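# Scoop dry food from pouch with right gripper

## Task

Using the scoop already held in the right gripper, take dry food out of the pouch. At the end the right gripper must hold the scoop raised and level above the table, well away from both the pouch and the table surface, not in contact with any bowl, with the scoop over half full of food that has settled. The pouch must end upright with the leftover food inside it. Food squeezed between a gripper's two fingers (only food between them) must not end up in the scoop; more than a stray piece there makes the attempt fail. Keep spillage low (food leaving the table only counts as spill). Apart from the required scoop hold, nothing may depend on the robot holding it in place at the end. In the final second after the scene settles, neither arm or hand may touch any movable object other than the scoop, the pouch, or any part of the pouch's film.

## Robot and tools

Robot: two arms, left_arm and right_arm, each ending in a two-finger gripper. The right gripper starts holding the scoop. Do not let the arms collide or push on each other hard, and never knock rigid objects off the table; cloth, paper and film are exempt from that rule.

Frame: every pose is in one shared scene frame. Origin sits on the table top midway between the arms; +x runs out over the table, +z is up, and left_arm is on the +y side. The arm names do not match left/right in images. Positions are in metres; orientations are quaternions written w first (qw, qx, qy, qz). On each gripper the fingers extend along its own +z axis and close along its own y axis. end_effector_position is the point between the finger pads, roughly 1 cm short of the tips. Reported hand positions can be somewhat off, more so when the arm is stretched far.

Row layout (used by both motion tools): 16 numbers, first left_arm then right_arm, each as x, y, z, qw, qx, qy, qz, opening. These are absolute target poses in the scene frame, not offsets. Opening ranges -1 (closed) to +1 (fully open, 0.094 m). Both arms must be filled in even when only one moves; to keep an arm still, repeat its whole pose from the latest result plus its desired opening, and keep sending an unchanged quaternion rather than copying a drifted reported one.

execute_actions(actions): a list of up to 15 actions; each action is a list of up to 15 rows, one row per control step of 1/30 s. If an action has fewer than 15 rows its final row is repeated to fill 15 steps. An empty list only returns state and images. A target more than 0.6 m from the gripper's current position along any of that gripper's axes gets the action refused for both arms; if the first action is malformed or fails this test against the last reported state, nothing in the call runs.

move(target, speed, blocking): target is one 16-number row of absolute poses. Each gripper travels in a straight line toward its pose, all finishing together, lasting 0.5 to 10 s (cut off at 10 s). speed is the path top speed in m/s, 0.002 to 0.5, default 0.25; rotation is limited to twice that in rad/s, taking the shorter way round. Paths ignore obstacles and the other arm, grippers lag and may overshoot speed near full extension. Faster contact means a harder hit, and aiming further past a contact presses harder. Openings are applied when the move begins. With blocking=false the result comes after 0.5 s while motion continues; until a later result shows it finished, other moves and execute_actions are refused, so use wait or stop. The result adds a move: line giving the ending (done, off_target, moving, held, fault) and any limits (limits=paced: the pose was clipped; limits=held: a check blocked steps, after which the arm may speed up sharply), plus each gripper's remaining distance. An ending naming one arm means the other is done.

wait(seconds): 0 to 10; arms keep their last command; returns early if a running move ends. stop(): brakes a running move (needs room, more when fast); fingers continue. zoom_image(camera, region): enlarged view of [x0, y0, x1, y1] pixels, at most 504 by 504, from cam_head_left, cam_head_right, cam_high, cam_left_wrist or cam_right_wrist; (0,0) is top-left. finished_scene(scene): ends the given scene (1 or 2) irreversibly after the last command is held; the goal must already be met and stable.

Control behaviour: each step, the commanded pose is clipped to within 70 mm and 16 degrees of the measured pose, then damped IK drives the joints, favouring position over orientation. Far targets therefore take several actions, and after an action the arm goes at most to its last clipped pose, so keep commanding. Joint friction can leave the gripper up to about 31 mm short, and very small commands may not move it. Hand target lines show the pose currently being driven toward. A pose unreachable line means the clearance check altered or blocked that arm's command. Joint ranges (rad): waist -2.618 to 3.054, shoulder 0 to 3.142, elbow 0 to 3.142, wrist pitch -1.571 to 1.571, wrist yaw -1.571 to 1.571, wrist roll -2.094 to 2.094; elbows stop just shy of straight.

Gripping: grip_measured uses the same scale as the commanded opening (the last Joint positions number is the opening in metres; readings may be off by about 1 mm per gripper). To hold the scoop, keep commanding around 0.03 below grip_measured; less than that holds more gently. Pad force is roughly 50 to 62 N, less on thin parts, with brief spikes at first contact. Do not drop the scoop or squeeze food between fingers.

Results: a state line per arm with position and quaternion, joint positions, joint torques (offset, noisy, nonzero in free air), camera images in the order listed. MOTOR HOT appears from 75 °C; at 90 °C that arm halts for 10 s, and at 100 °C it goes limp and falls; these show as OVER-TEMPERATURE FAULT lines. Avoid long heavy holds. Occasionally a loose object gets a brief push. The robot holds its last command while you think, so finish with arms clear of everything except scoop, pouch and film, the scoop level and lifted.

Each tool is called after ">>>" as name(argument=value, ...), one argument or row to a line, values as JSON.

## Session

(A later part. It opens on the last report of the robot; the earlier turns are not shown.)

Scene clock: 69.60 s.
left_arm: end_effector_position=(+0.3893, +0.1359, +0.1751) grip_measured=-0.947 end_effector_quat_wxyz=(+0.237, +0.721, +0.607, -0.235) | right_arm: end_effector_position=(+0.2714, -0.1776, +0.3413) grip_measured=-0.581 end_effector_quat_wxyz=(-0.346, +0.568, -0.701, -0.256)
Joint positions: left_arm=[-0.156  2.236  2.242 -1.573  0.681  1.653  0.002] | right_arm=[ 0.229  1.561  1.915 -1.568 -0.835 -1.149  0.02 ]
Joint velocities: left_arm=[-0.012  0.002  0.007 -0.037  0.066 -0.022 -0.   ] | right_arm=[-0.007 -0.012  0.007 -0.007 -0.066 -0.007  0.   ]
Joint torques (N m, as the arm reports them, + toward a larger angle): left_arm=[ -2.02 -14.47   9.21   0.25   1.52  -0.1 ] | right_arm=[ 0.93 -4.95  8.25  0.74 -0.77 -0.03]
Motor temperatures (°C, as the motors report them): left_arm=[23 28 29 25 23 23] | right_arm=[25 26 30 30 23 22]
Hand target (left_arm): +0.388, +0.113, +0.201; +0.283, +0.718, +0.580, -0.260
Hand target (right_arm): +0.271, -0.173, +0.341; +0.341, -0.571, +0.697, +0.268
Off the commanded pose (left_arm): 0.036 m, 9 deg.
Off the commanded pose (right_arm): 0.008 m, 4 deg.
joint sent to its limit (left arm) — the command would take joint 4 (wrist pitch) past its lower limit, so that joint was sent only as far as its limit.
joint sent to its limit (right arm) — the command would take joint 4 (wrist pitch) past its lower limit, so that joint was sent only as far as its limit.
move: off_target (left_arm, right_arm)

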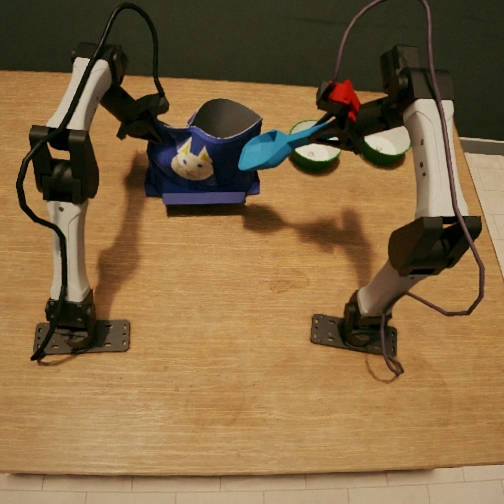

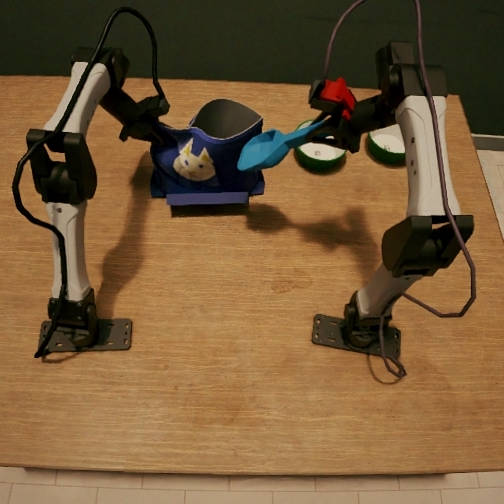

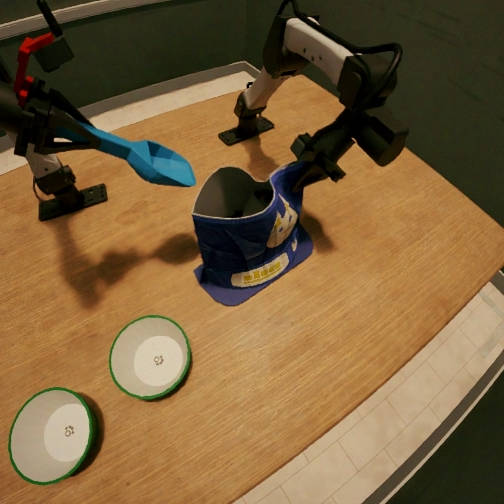

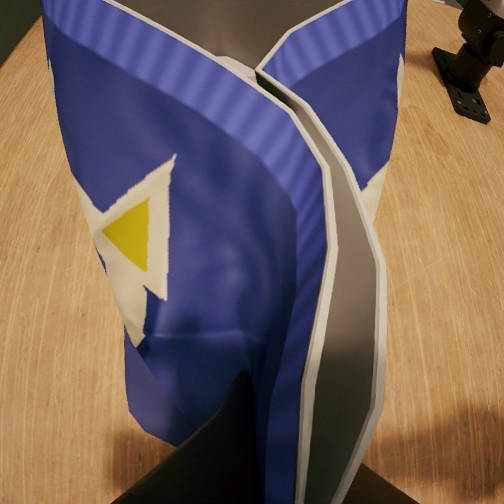

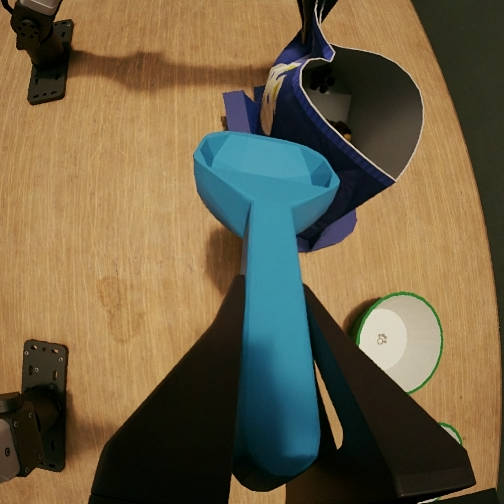

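Move tip over mouth, then down steeper.

>>> move(
  target=[0.39,0.11,0.2,0.233,0.733,0.563,-0.304,-1,0.345,-0.1,0.36,0.324,-0.583,0.694,0.272,-0.65],
  speed=0.1,
)

>>> move(
  target=[0.39,0.11,0.2,0.233,0.733,0.563,-0.304,-1,0.35,-0.06,0.29,0.23,-0.613,0.73,0.193,-0.65],
  speed=0.07,
)

Scene clock: 74.77 s.
left_arm: end_effector_position=(+0.3893, +0.1358, +0.1750) grip_measured=-0.947 end_effector_quat_wxyz=(+0.237, +0.721, +0.608, -0.236) | right_arm: end_effector_position=(+0.3441, -0.1045, +0.3635) grip_measured=-0.581 end_effector_quat_wxyz=(-0.349, +0.577, -0.689, -0.266)
Joint positions: left_arm=[-0.156  2.237  2.243 -1.574  0.681  1.652  0.002] | right_arm=[ 0.425  1.96   2.488 -1.572 -0.779 -0.923  0.02 ]
Joint velocities: left_arm=[-0.007  0.012  0.007 -0.037  0.007 -0.051 -0.001] | right_arm=[ 0.007 -0.017 -0.002  0.007  0.022  0.081 -0.001]
Joint torques (N m, as the arm reports them, + toward a larger angle): left_arm=[ -2.12 -14.32   9.23   0.23   1.52  -0.08] | right_arm=[ 0.79 -8.48  7.83  1.07 -0.46  0.06]
Motor temperatures (°C, as the motors report them): left_arm=[23 31 30 25 23 23] | right_arm=[25 27 31 29 23 22]
Hand target (left_arm): +0.388, +0.112, +0.200; +0.282, +0.718, +0.580, -0.261
Hand target (right_arm): +0.344, -0.102, +0.359; +0.340, -0.575, +0.693, +0.271
Off the commanded pose (left_arm): 0.036 m, 9 deg.
Off the commanded pose (right_arm): 0.006 m, 3 deg.
joint sent to its limit (left arm) — the command would take joint 4 (wrist pitch) past its lower limit, so that joint was sent only as far as its limit.
joint sent to its limit (right arm) — the command would take joint 4 (wrist pitch) past its lower limit, so that joint was sent only as far as its limit.
move: off_target (left_arm, right_arm)

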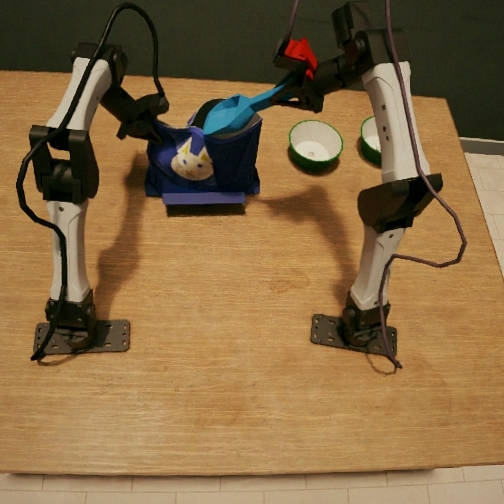

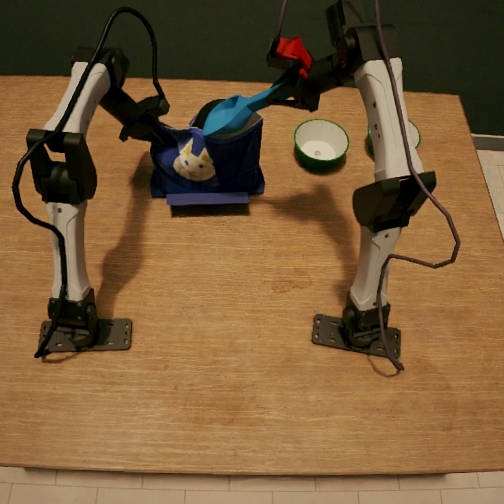

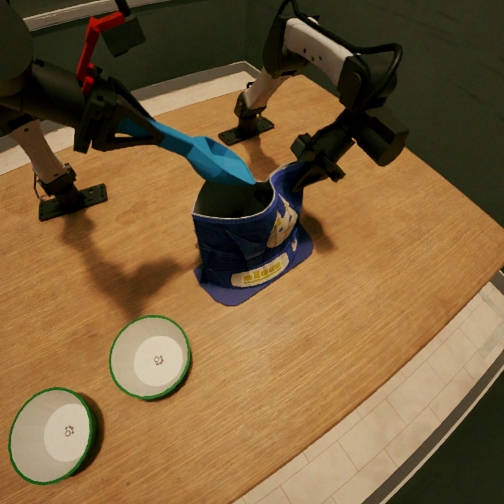

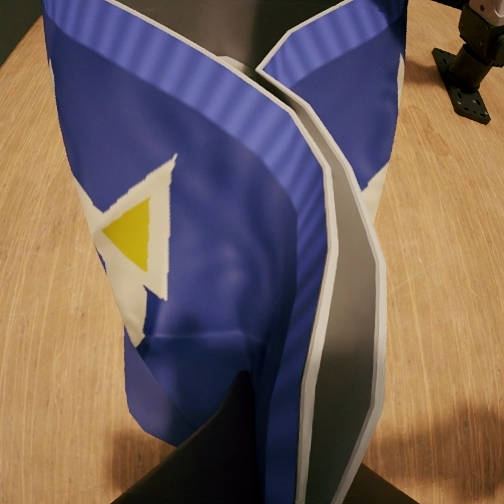

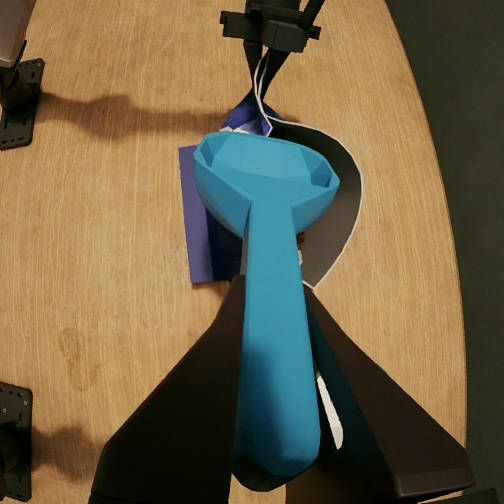

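Scene clock: 77.23 s.
left_arm: end_effector_position=(+0.3895, +0.1360, +0.1749) grip_measured=-0.947 end_effector_quat_wxyz=(+0.236, +0.719, +0.609, -0.236) | right_arm: end_effector_position=(+0.3456, -0.0588, +0.3390) grip_measured=-0.581 end_effector_quat_wxyz=(-0.319, +0.613, -0.693, -0.206)
Joint positions: left_arm=[-0.155  2.237  2.243 -1.573  0.681  1.648  0.002] | right_arm=[ 0.594  2.017  2.529 -1.52  -0.571 -0.86   0.02 ]
Joint velocities: left_arm=[-0.017 -0.007 -0.012  0.007  0.037  0.051  0.   ] | right_arm=[-0.012 -0.012  0.007  0.007 -0.022 -0.007 -0.   ]
Joint torques (N m, as the arm reports them, + toward a larger angle): left_arm=[ -2.22 -14.18   9.19   0.22   1.53  -0.03] | right_arm=[ 1.6  -4.96  5.2   0.68  0.53  0.1 ]
Motor temperatures (°C, as the motors report them): left_arm=[23 32 30 25 23 23] | right_arm=[25 27 31 29 23 22]
Hand target (left_arm): +0.388, +0.112, +0.200; +0.282, +0.718, +0.580, -0.261
Hand target (right_arm): +0.349, -0.061, +0.293; +0.244, -0.610, +0.729, +0.193
Off the commanded pose (left_arm): 0.036 m, 10 deg.
Off the commanded pose (right_arm): 0.049 m, 11 deg.
joint sent to its limit (left arm) — the command would take joint 4 (wrist pitch) past its lower limit, so that joint was sent only as far as its limit.
joint sent to its limit (right arm) — the command would take joint 4 (wrist pitch) past its lower limit, so that joint was sent only as far as its limit.
move: off_target (left_arm, right_arm)

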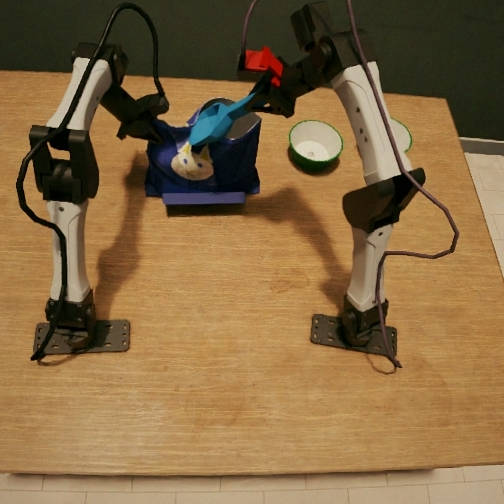

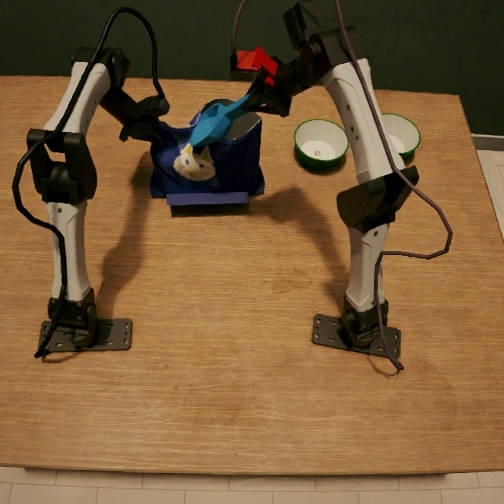

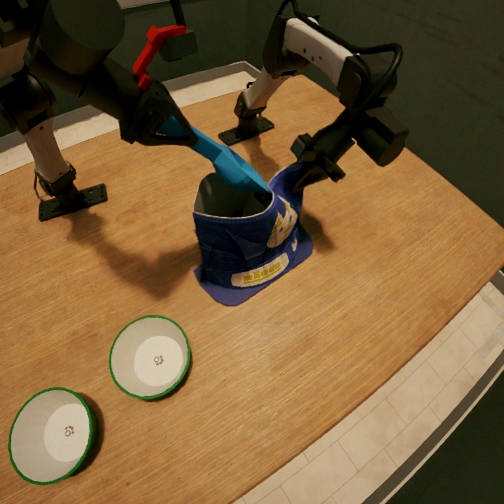

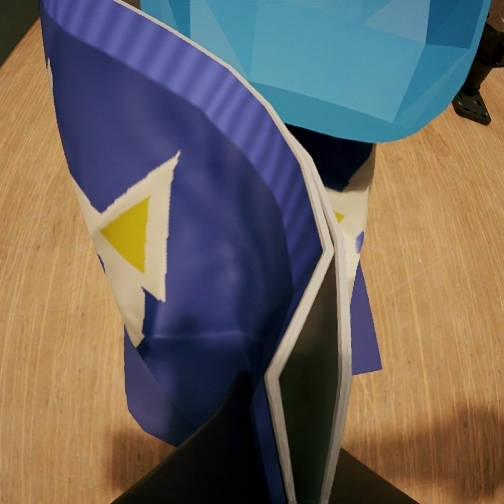

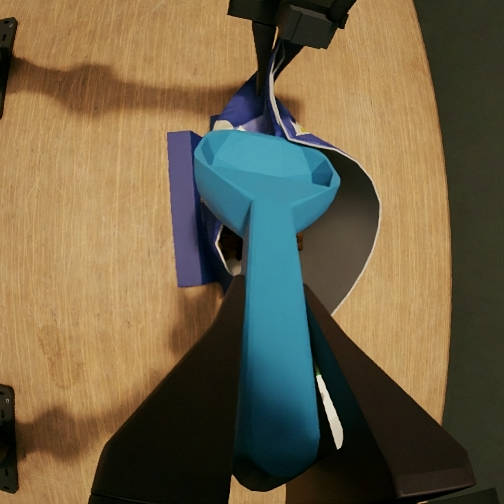

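>>> move(
  target=[0.46,0.11,0.19,0.2,0.75,0.58,-0.25,-1,0.33,-0.1,0.38,0.36,-0.49,0.76,0.23,-0.65],
  speed=0.06,
)

>>> move(
  target=[0.46,0.15,0.17,0.2,0.75,0.58,-0.25,0.6,0.33,-0.1,0.38,0.36,-0.49,0.76,0.23,-0.65],
  speed=0.06,
)

Scene clock: 90.53 s.
left_arm: end_effector_position=(+0.4592, +0.1217, +0.1764) grip_measured=-0.947 end_effector_quat_wxyz=(+0.286, +0.719, +0.609, -0.175) | right_arm: end_effector_position=(+0.3274, -0.0965, +0.3756) grip_measured=-0.581 end_effector_quat_wxyz=(+0.349, -0.497, +0.760, +0.230)
Joint positions: left_arm=[-0.179  2.5    2.714 -1.576  0.655  1.555  0.002] | right_arm=[ 0.521  1.796  2.319 -1.419 -0.587 -0.602  0.02 ]
Joint velocities: left_arm=[ 0.027  0.012  0.002  0.022 -0.022 -0.066 -0.001] | right_arm=[-0.012 -0.012 -0.022 -0.051 -0.095  0.022 -0.   ]
Joint torques (N m, as the arm reports them, + toward a larger angle): left_arm=[ -1.47 -15.54   9.02   0.75   0.71  -0.28] | right_arm=[ -0.75 -10.16   5.41   1.63  -0.41   0.06]
Motor temperatures (°C, as the motors report them): left_arm=[23 38 32 24 24 23] | right_arm=[25 28 30 29 23 22]
Hand target (left_arm): +0.459, +0.111, +0.190; +0.303, +0.716, +0.603, -0.178
Hand target (right_arm): +0.329, -0.100, +0.380; +0.360, -0.491, +0.759, +0.229
Off the commanded pose (left_arm): 0.018 m, 14 deg.
Off the commanded pose (right_arm): 0.006 m, 1 deg.
joint sent to its limit (left arm) — the command would take joint 4 (wrist pitch) past its lower limit, so that joint was sent only as far as its limit.
move: off_target (left_arm)

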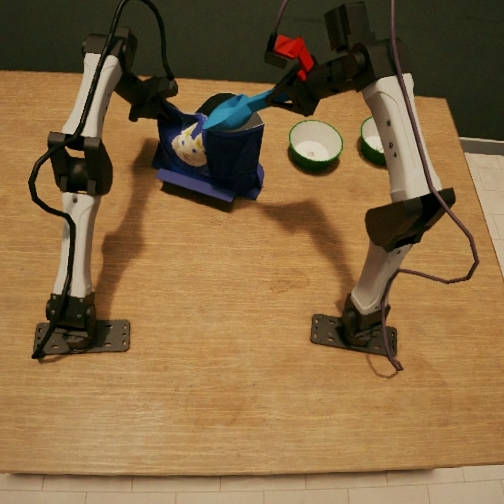

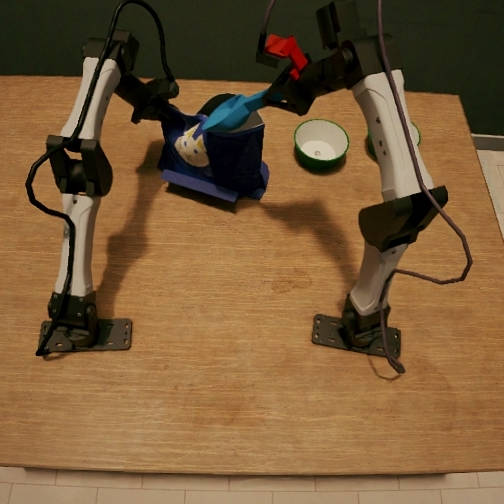

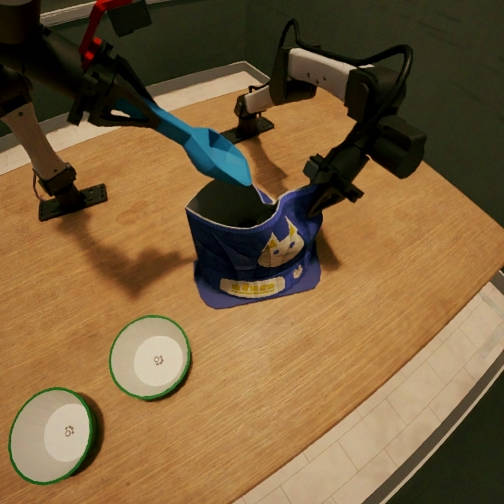

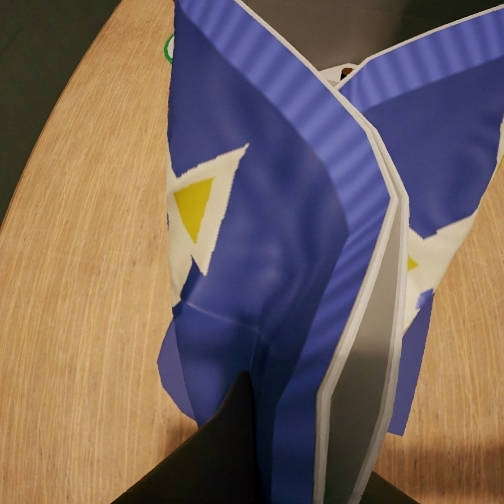

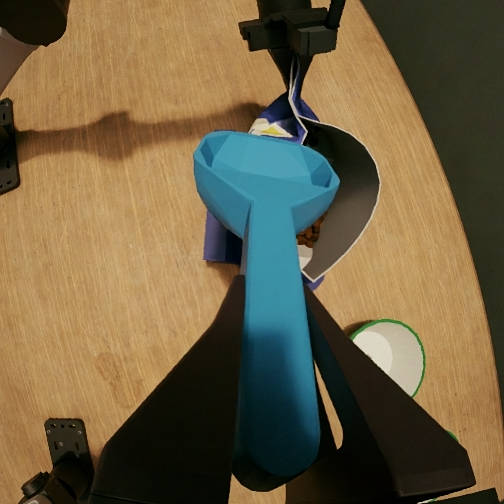

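Scene clock: 92.80 s.
left_arm: end_effector_position=(+0.4627, +0.1456, +0.1738) grip_measured=+0.597 end_effector_quat_wxyz=(+0.294, +0.724, +0.601, -0.169) | right_arm: end_effector_position=(+0.3274, -0.0965, +0.3756) grip_measured=-0.581 end_effector_quat_wxyz=(+0.349, -0.495, +0.761, +0.231)
Joint positions: left_arm=[-0.126  2.485  2.67  -1.569  0.671  1.632  0.075] | right_arm=[ 0.521  1.796  2.319 -1.419 -0.587 -0.597  0.02 ]
Joint velocities: left_arm=[ 0.012  0.002 -0.002  0.007 -0.051  0.051  0.001] | right_arm=[ 0.007 -0.012 -0.007  0.051  0.022 -0.037 -0.   ]
Joint torques (N m, as the arm reports them, + toward a larger angle): left_arm=[  0.52 -15.55   4.51   0.59   0.54   0.  ] | right_arm=[-0.93 -9.79  5.71  1.66 -0.44  0.06]
Motor temperatures (°C, as the motors report them): left_arm=[23 39 32 24 24 23] | right_arm=[25 28 30 29 23 22]
Hand target (left_arm): +0.460, +0.150, +0.170; +0.290, +0.720, +0.605, -0.178
Hand target (right_arm): +0.330, -0.100, +0.380; +0.360, -0.490, +0.760, +0.230
Off the commanded pose (left_arm): 0.006 m, 15 deg.
Off the commanded pose (right_arm): 0.006 m, 1 deg.
joint sent to its limit (left arm) — the command would take joint 4 (wrist pitch) past its lower limit, so that joint was sent only as far as its limit.
move: off_target (left_arm)

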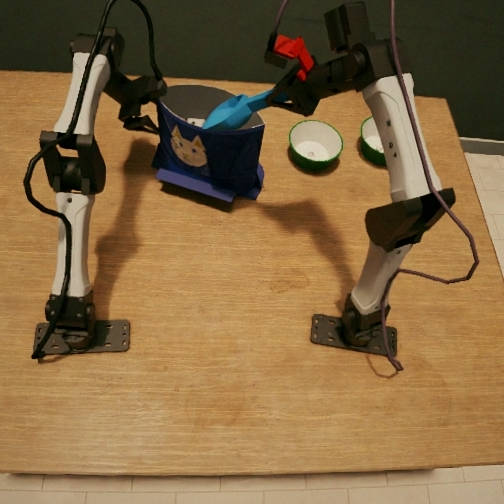

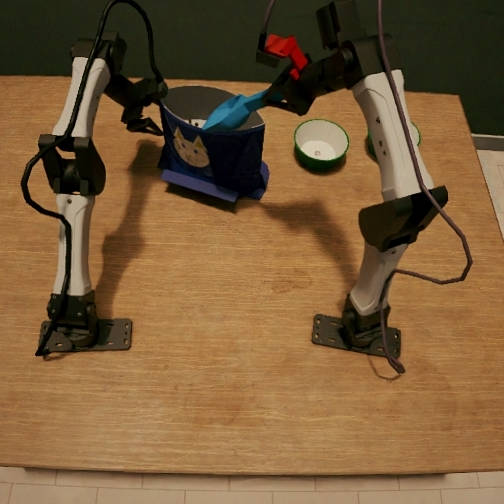

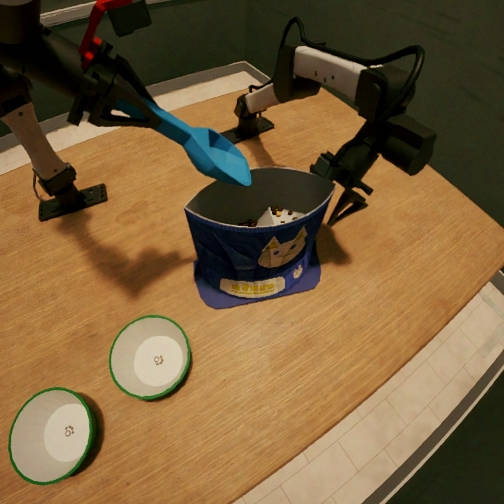

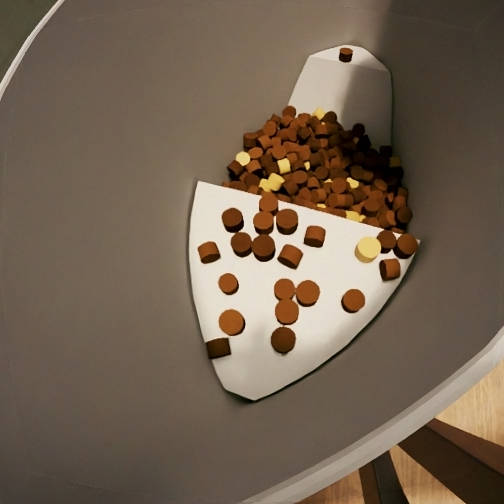

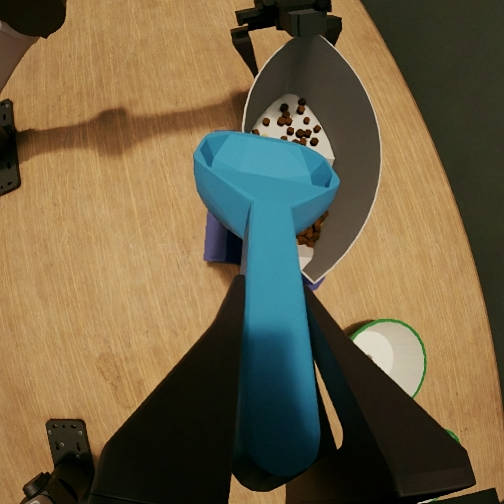

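>>> move(
  target=[0.46,0.17,0.17,0.29,0.72,0.6,-0.18,0.6,0.375,-0.08,0.37,0.36,-0.49,0.76,0.23,-0.65],
  speed=0.08,
)

>>> move(
  target=[0.46,0.17,0.17,0.29,0.72,0.6,-0.18,0.6,0.385,-0.06,0.28,0.218,-0.519,0.815,0.139,-0.65],
  speed=0.06,
)

Scene clock: 97.83 s.
left_arm: end_effector_position=(+0.4637, +0.1666, +0.1702) grip_measured=+0.597 end_effector_quat_wxyz=(+0.299, +0.723, +0.600, -0.167) | right_arm: end_effector_position=(+0.3722, -0.0805, +0.3759) grip_measured=-0.581 end_effector_quat_wxyz=(+0.369, -0.494, +0.754, +0.228)
Joint positions: left_arm=[-0.081  2.475  2.634 -1.569  0.683  1.686  0.075] | right_arm=[ 0.521  1.993  2.57  -1.423 -0.587 -0.586  0.02 ]
Joint velocities: left_arm=[-0.002 -0.007 -0.002  0.007 -0.022  0.037  0.   ] | right_arm=[-0.012  0.022 -0.002 -0.007 -0.022  0.022 -0.002]
Joint torques (N m, as the arm reports them, + toward a larger angle): left_arm=[  0.37 -16.17   4.63   0.56   0.53  -0.08] | right_arm=[-0.07 -8.71  8.03  1.37 -0.34  0.07]
Motor temperatures (°C, as the motors report them): left_arm=[23 42 31 24 23 23] | right_arm=[25 30 30 30 23 22]
Hand target (left_arm): +0.460, +0.170, +0.170; +0.296, +0.720, +0.603, -0.175
Hand target (right_arm): +0.375, -0.081, +0.370; +0.360, -0.490, +0.760, +0.230
Off the commanded pose (left_arm): 0.005 m, 2 deg.
Off the commanded pose (right_arm): 0.007 m, 1 deg.
joint sent to its limit (left arm) — the command would take joint 4 (wrist pitch) past its lower limit, so that joint was sent only as far as its limit.
move: done

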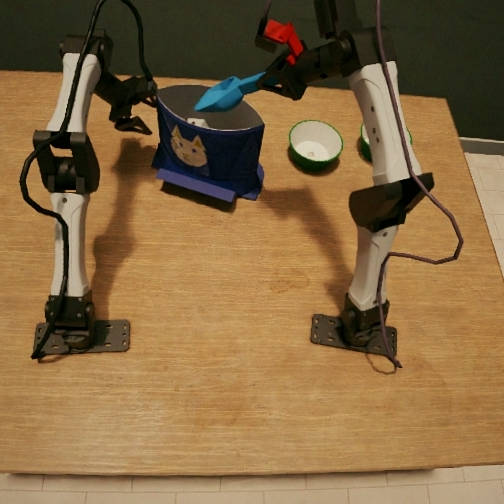

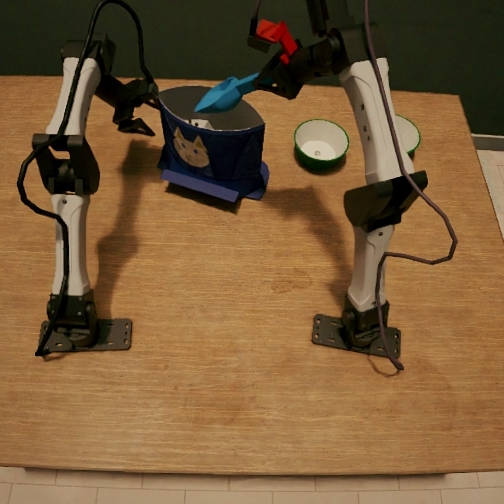

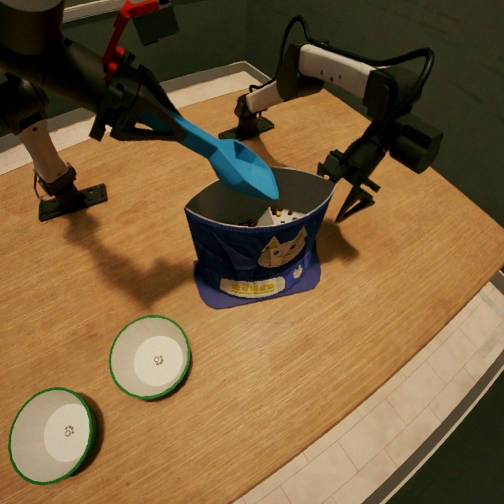

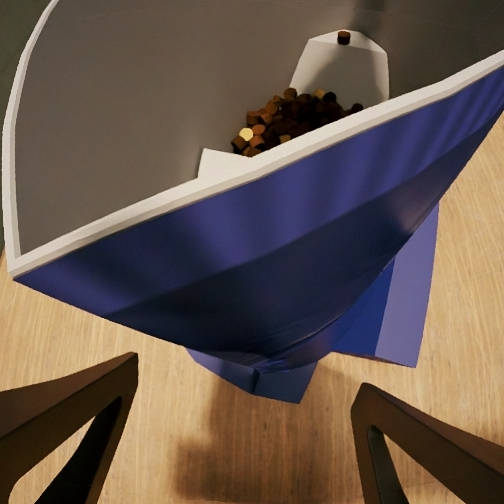

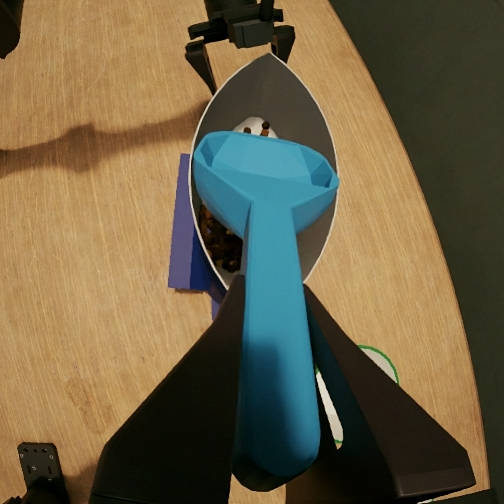

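Scene clock: 101.33 s.
left_arm: end_effector_position=(+0.4637, +0.1665, +0.1703) grip_measured=+0.597 end_effector_quat_wxyz=(+0.299, +0.723, +0.600, -0.167) | right_arm: end_effector_position=(+0.3874, -0.0626, +0.2951) grip_measured=-0.581 end_effector_quat_wxyz=(+0.261, -0.512, +0.806, +0.141)
Joint positions: left_arm=[-0.081  2.475  2.634 -1.569  0.683  1.686  0.075] | right_arm=[ 0.63   2.192  2.706 -1.571 -0.329 -0.59   0.02 ]
Joint velocities: left_arm=[-0.007  0.002  0.002 -0.007 -0.007 -0.022  0.   ] | right_arm=[-0.012 -0.032  0.002 -0.007 -0.007  0.022 -0.001]
Joint torques (N m, as the arm reports them, + toward a larger angle): left_arm=[  0.32 -16.06   4.65   0.52   0.52  -0.04] | right_arm=[  0.86 -10.46   5.44   1.13  -0.17   0.06]
Motor temperatures (°C, as the motors report them): left_arm=[23 44 31 24 23 23] | right_arm=[25 30 30 30 23 22]
Hand target (left_arm): +0.460, +0.170, +0.170; +0.297, +0.719, +0.603, -0.175
Hand target (right_arm): +0.386, -0.060, +0.280; +0.237, -0.513, +0.813, +0.141
Off the commanded pose (left_arm): 0.005 m, 2 deg.
Off the commanded pose (right_arm): 0.015 m, 5 deg.
joint sent to its limit (left arm) — the command would take joint 4 (wrist pitch) past its lower limit, so that joint was sent only as far as its limit.
joint sent to its limit (right arm) — the command would take joint 4 (wrist pitch) past its lower limit, so that joint was sent only as far as its limit.
move: off_target (right_arm)

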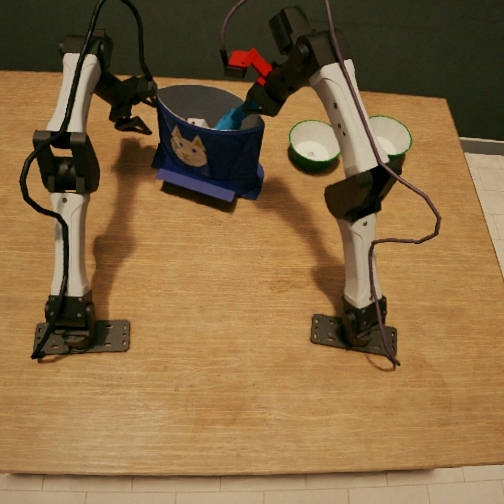

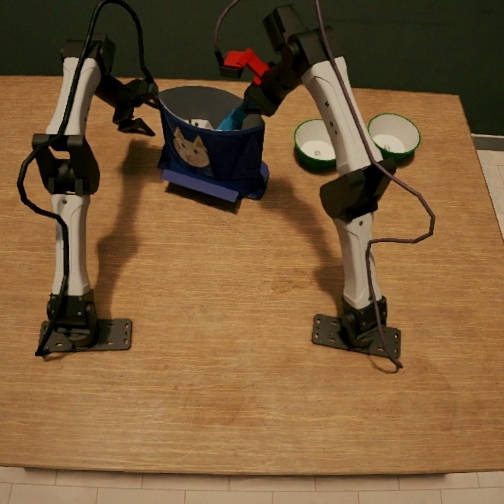

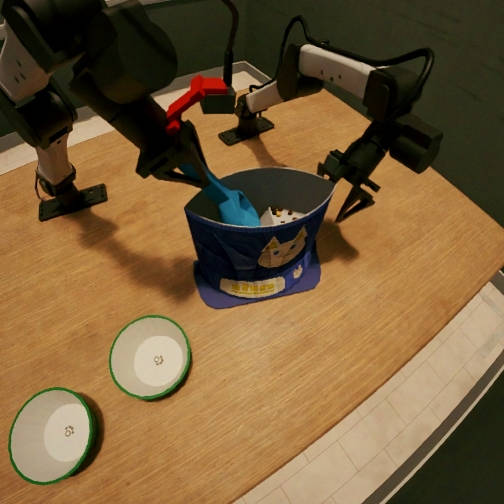

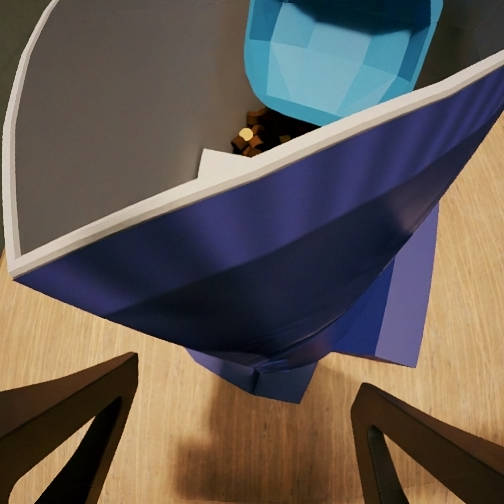

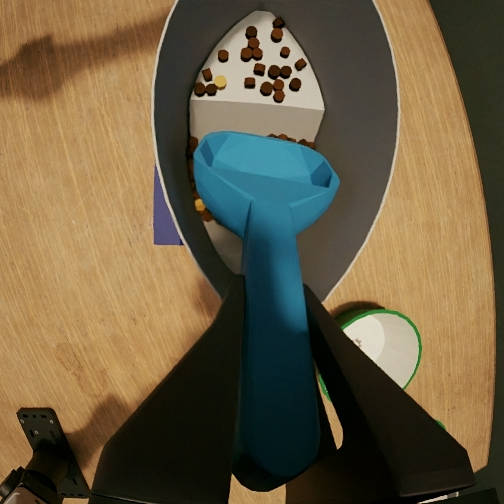

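>>> move(
  target=[0.46,0.17,0.17,0.29,0.72,0.6,-0.18,0.6,0.38,-0.065,0.245,0.146,-0.529,0.83,0.093,-0.65],
  speed=0.05,
)

>>> move(
  target=[0.46,0.17,0.17,0.29,0.72,0.6,-0.18,0.6,0.39,-0.045,0.19,0.218,-0.519,0.815,0.139,-0.65],
  speed=0.04,
)

Scene clock: 109.03 s.
left_arm: end_effector_position=(+0.4637, +0.1665, +0.1703) grip_measured=+0.597 end_effector_quat_wxyz=(+0.299, +0.723, +0.600, -0.167) | right_arm: end_effector_position=(+0.3849, -0.0642, +0.2622) grip_measured=-0.581 end_effector_quat_wxyz=(+0.214, -0.519, +0.821, +0.101)
Joint positions: left_arm=[-0.081  2.475  2.634 -1.569  0.683  1.687  0.075] | right_arm=[ 0.664  2.192  2.609 -1.565 -0.23  -0.59   0.02 ]
Joint velocities: left_arm=[ 0.012 -0.017 -0.002 -0.007  0.051 -0.007  0.   ] | right_arm=[-0.017 -0.017 -0.002 -0.081  0.081 -0.037 -0.   ]
Joint torques (N m, as the arm reports them, + toward a larger angle): left_arm=[  0.28 -15.94   4.53   0.53   0.5   -0.08] | right_arm=[  0.94 -11.11   4.67   0.95   0.03   0.03]
Motor temperatures (°C, as the motors report them): left_arm=[22 47 31 24 23 23] | right_arm=[25 32 30 30 22 22]
Hand target (left_arm): +0.460, +0.170, +0.170; +0.297, +0.719, +0.603, -0.175
Hand target (right_arm): +0.380, -0.065, +0.245; +0.183, -0.522, +0.827, +0.094
Off the commanded pose (left_arm): 0.005 m, 2 deg.
Off the commanded pose (right_arm): 0.018 m, 8 deg.
joint sent to its limit (left arm) — the command would take joint 4 (wrist pitch) past its lower limit, so that joint was sent only as far as its limit.
joint sent to its limit (right arm) — the command would take joint 4 (wrist pitch) past its lower limit, so that joint was sent only as far as its limit.
move: off_target (right_arm)

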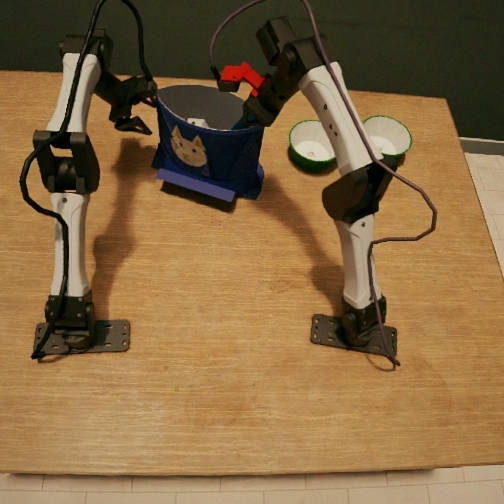

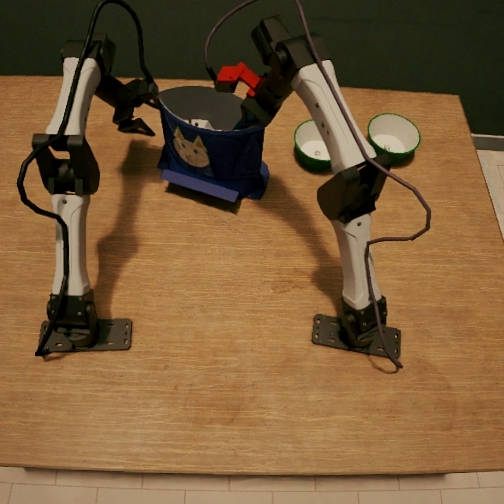

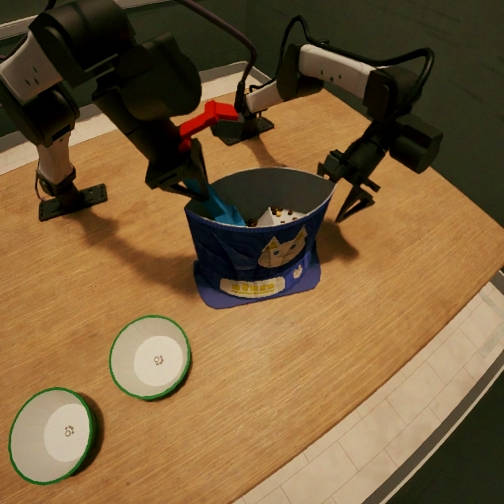

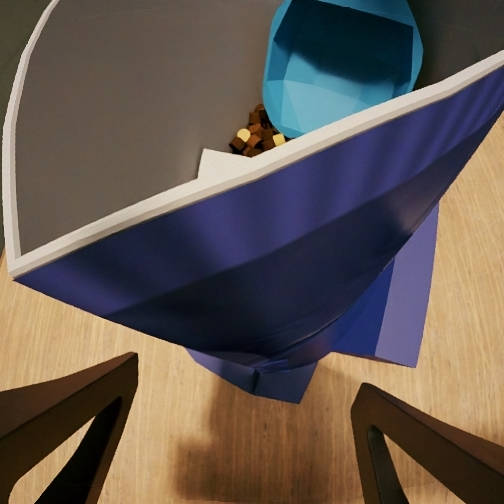

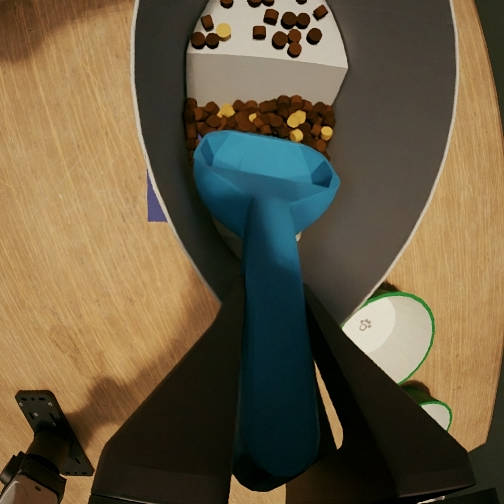

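Scene clock: 111.13 s.
left_arm: end_effector_position=(+0.4637, +0.1665, +0.1703) grip_measured=+0.597 end_effector_quat_wxyz=(+0.299, +0.723, +0.600, -0.167) | right_arm: end_effector_position=(+0.3864, -0.0576, +0.2378) grip_measured=-0.581 end_effector_quat_wxyz=(+0.257, -0.513, +0.810, +0.123)
Joint positions: left_arm=[-0.081  2.475  2.634 -1.569  0.683  1.687  0.075] | right_arm=[ 0.658  1.975  2.1   -1.183 -0.278 -0.573  0.02 ]
Joint velocities: left_arm=[-0.022 -0.012 -0.017 -0.007 -0.037 -0.095  0.   ] | right_arm=[-0.007 -0.022 -0.012 -0.007  0.051  0.022 -0.   ]
Joint torques (N m, as the arm reports them, + toward a larger angle): left_arm=[  0.31 -16.09   4.63   0.55   0.54  -0.03] | right_arm=[ 0.88 -6.21  2.68  1.69 -0.54 -0.01]
Motor temperatures (°C, as the motors report them): left_arm=[22 48 31 24 23 23] | right_arm=[25 33 30 30 22 22]
Hand target (left_arm): +0.460, +0.170, +0.170; +0.297, +0.719, +0.603, -0.175
Hand target (right_arm): +0.388, -0.047, +0.192; +0.217, -0.519, +0.815, +0.139
Off the commanded pose (left_arm): 0.005 m, 2 deg.
Off the commanded pose (right_arm): 0.050 m, 5 deg.
joint sent to its limit (left arm) — the command would take joint 4 (wrist pitch) past its lower limit, so that joint was sent only as far as its limit.
move: off_target (right_arm)

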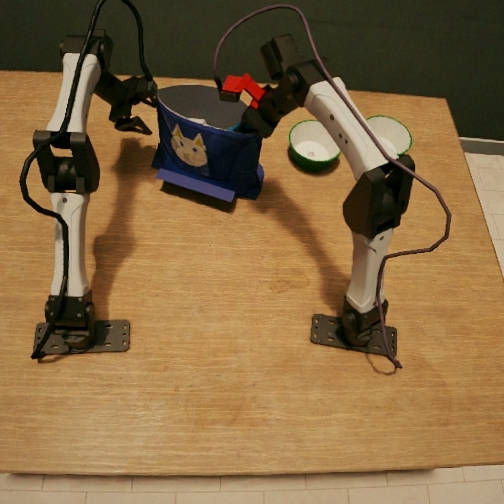

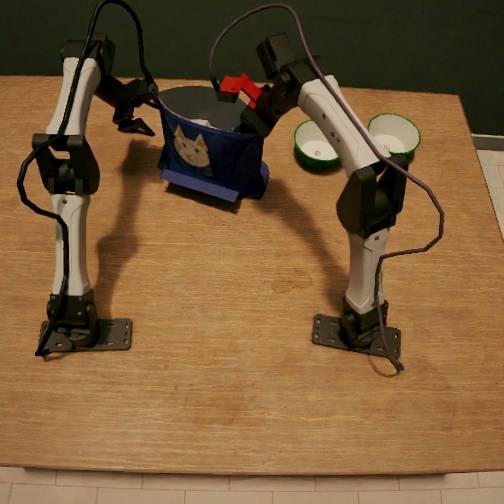

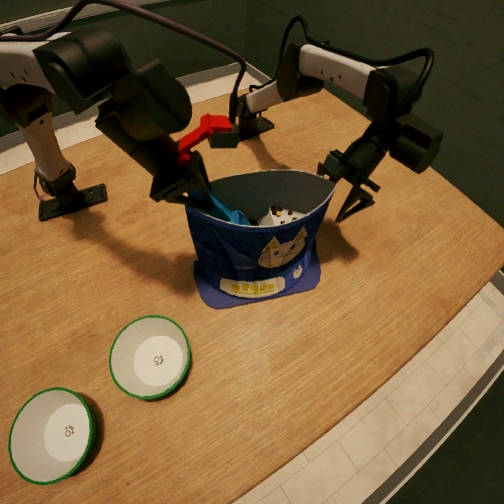

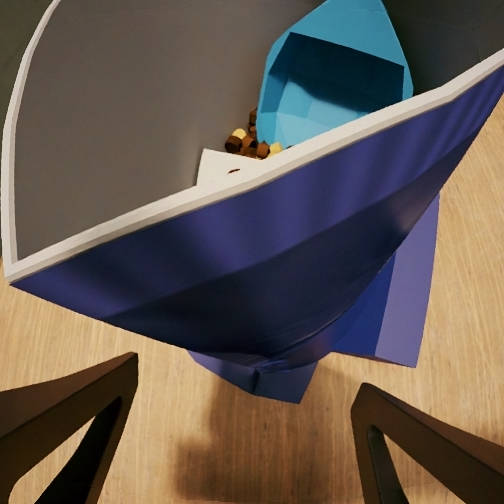

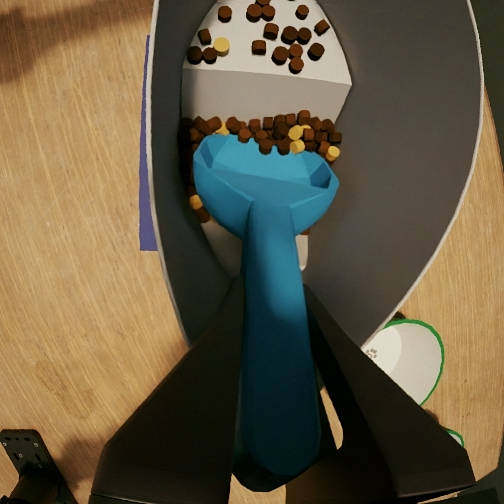

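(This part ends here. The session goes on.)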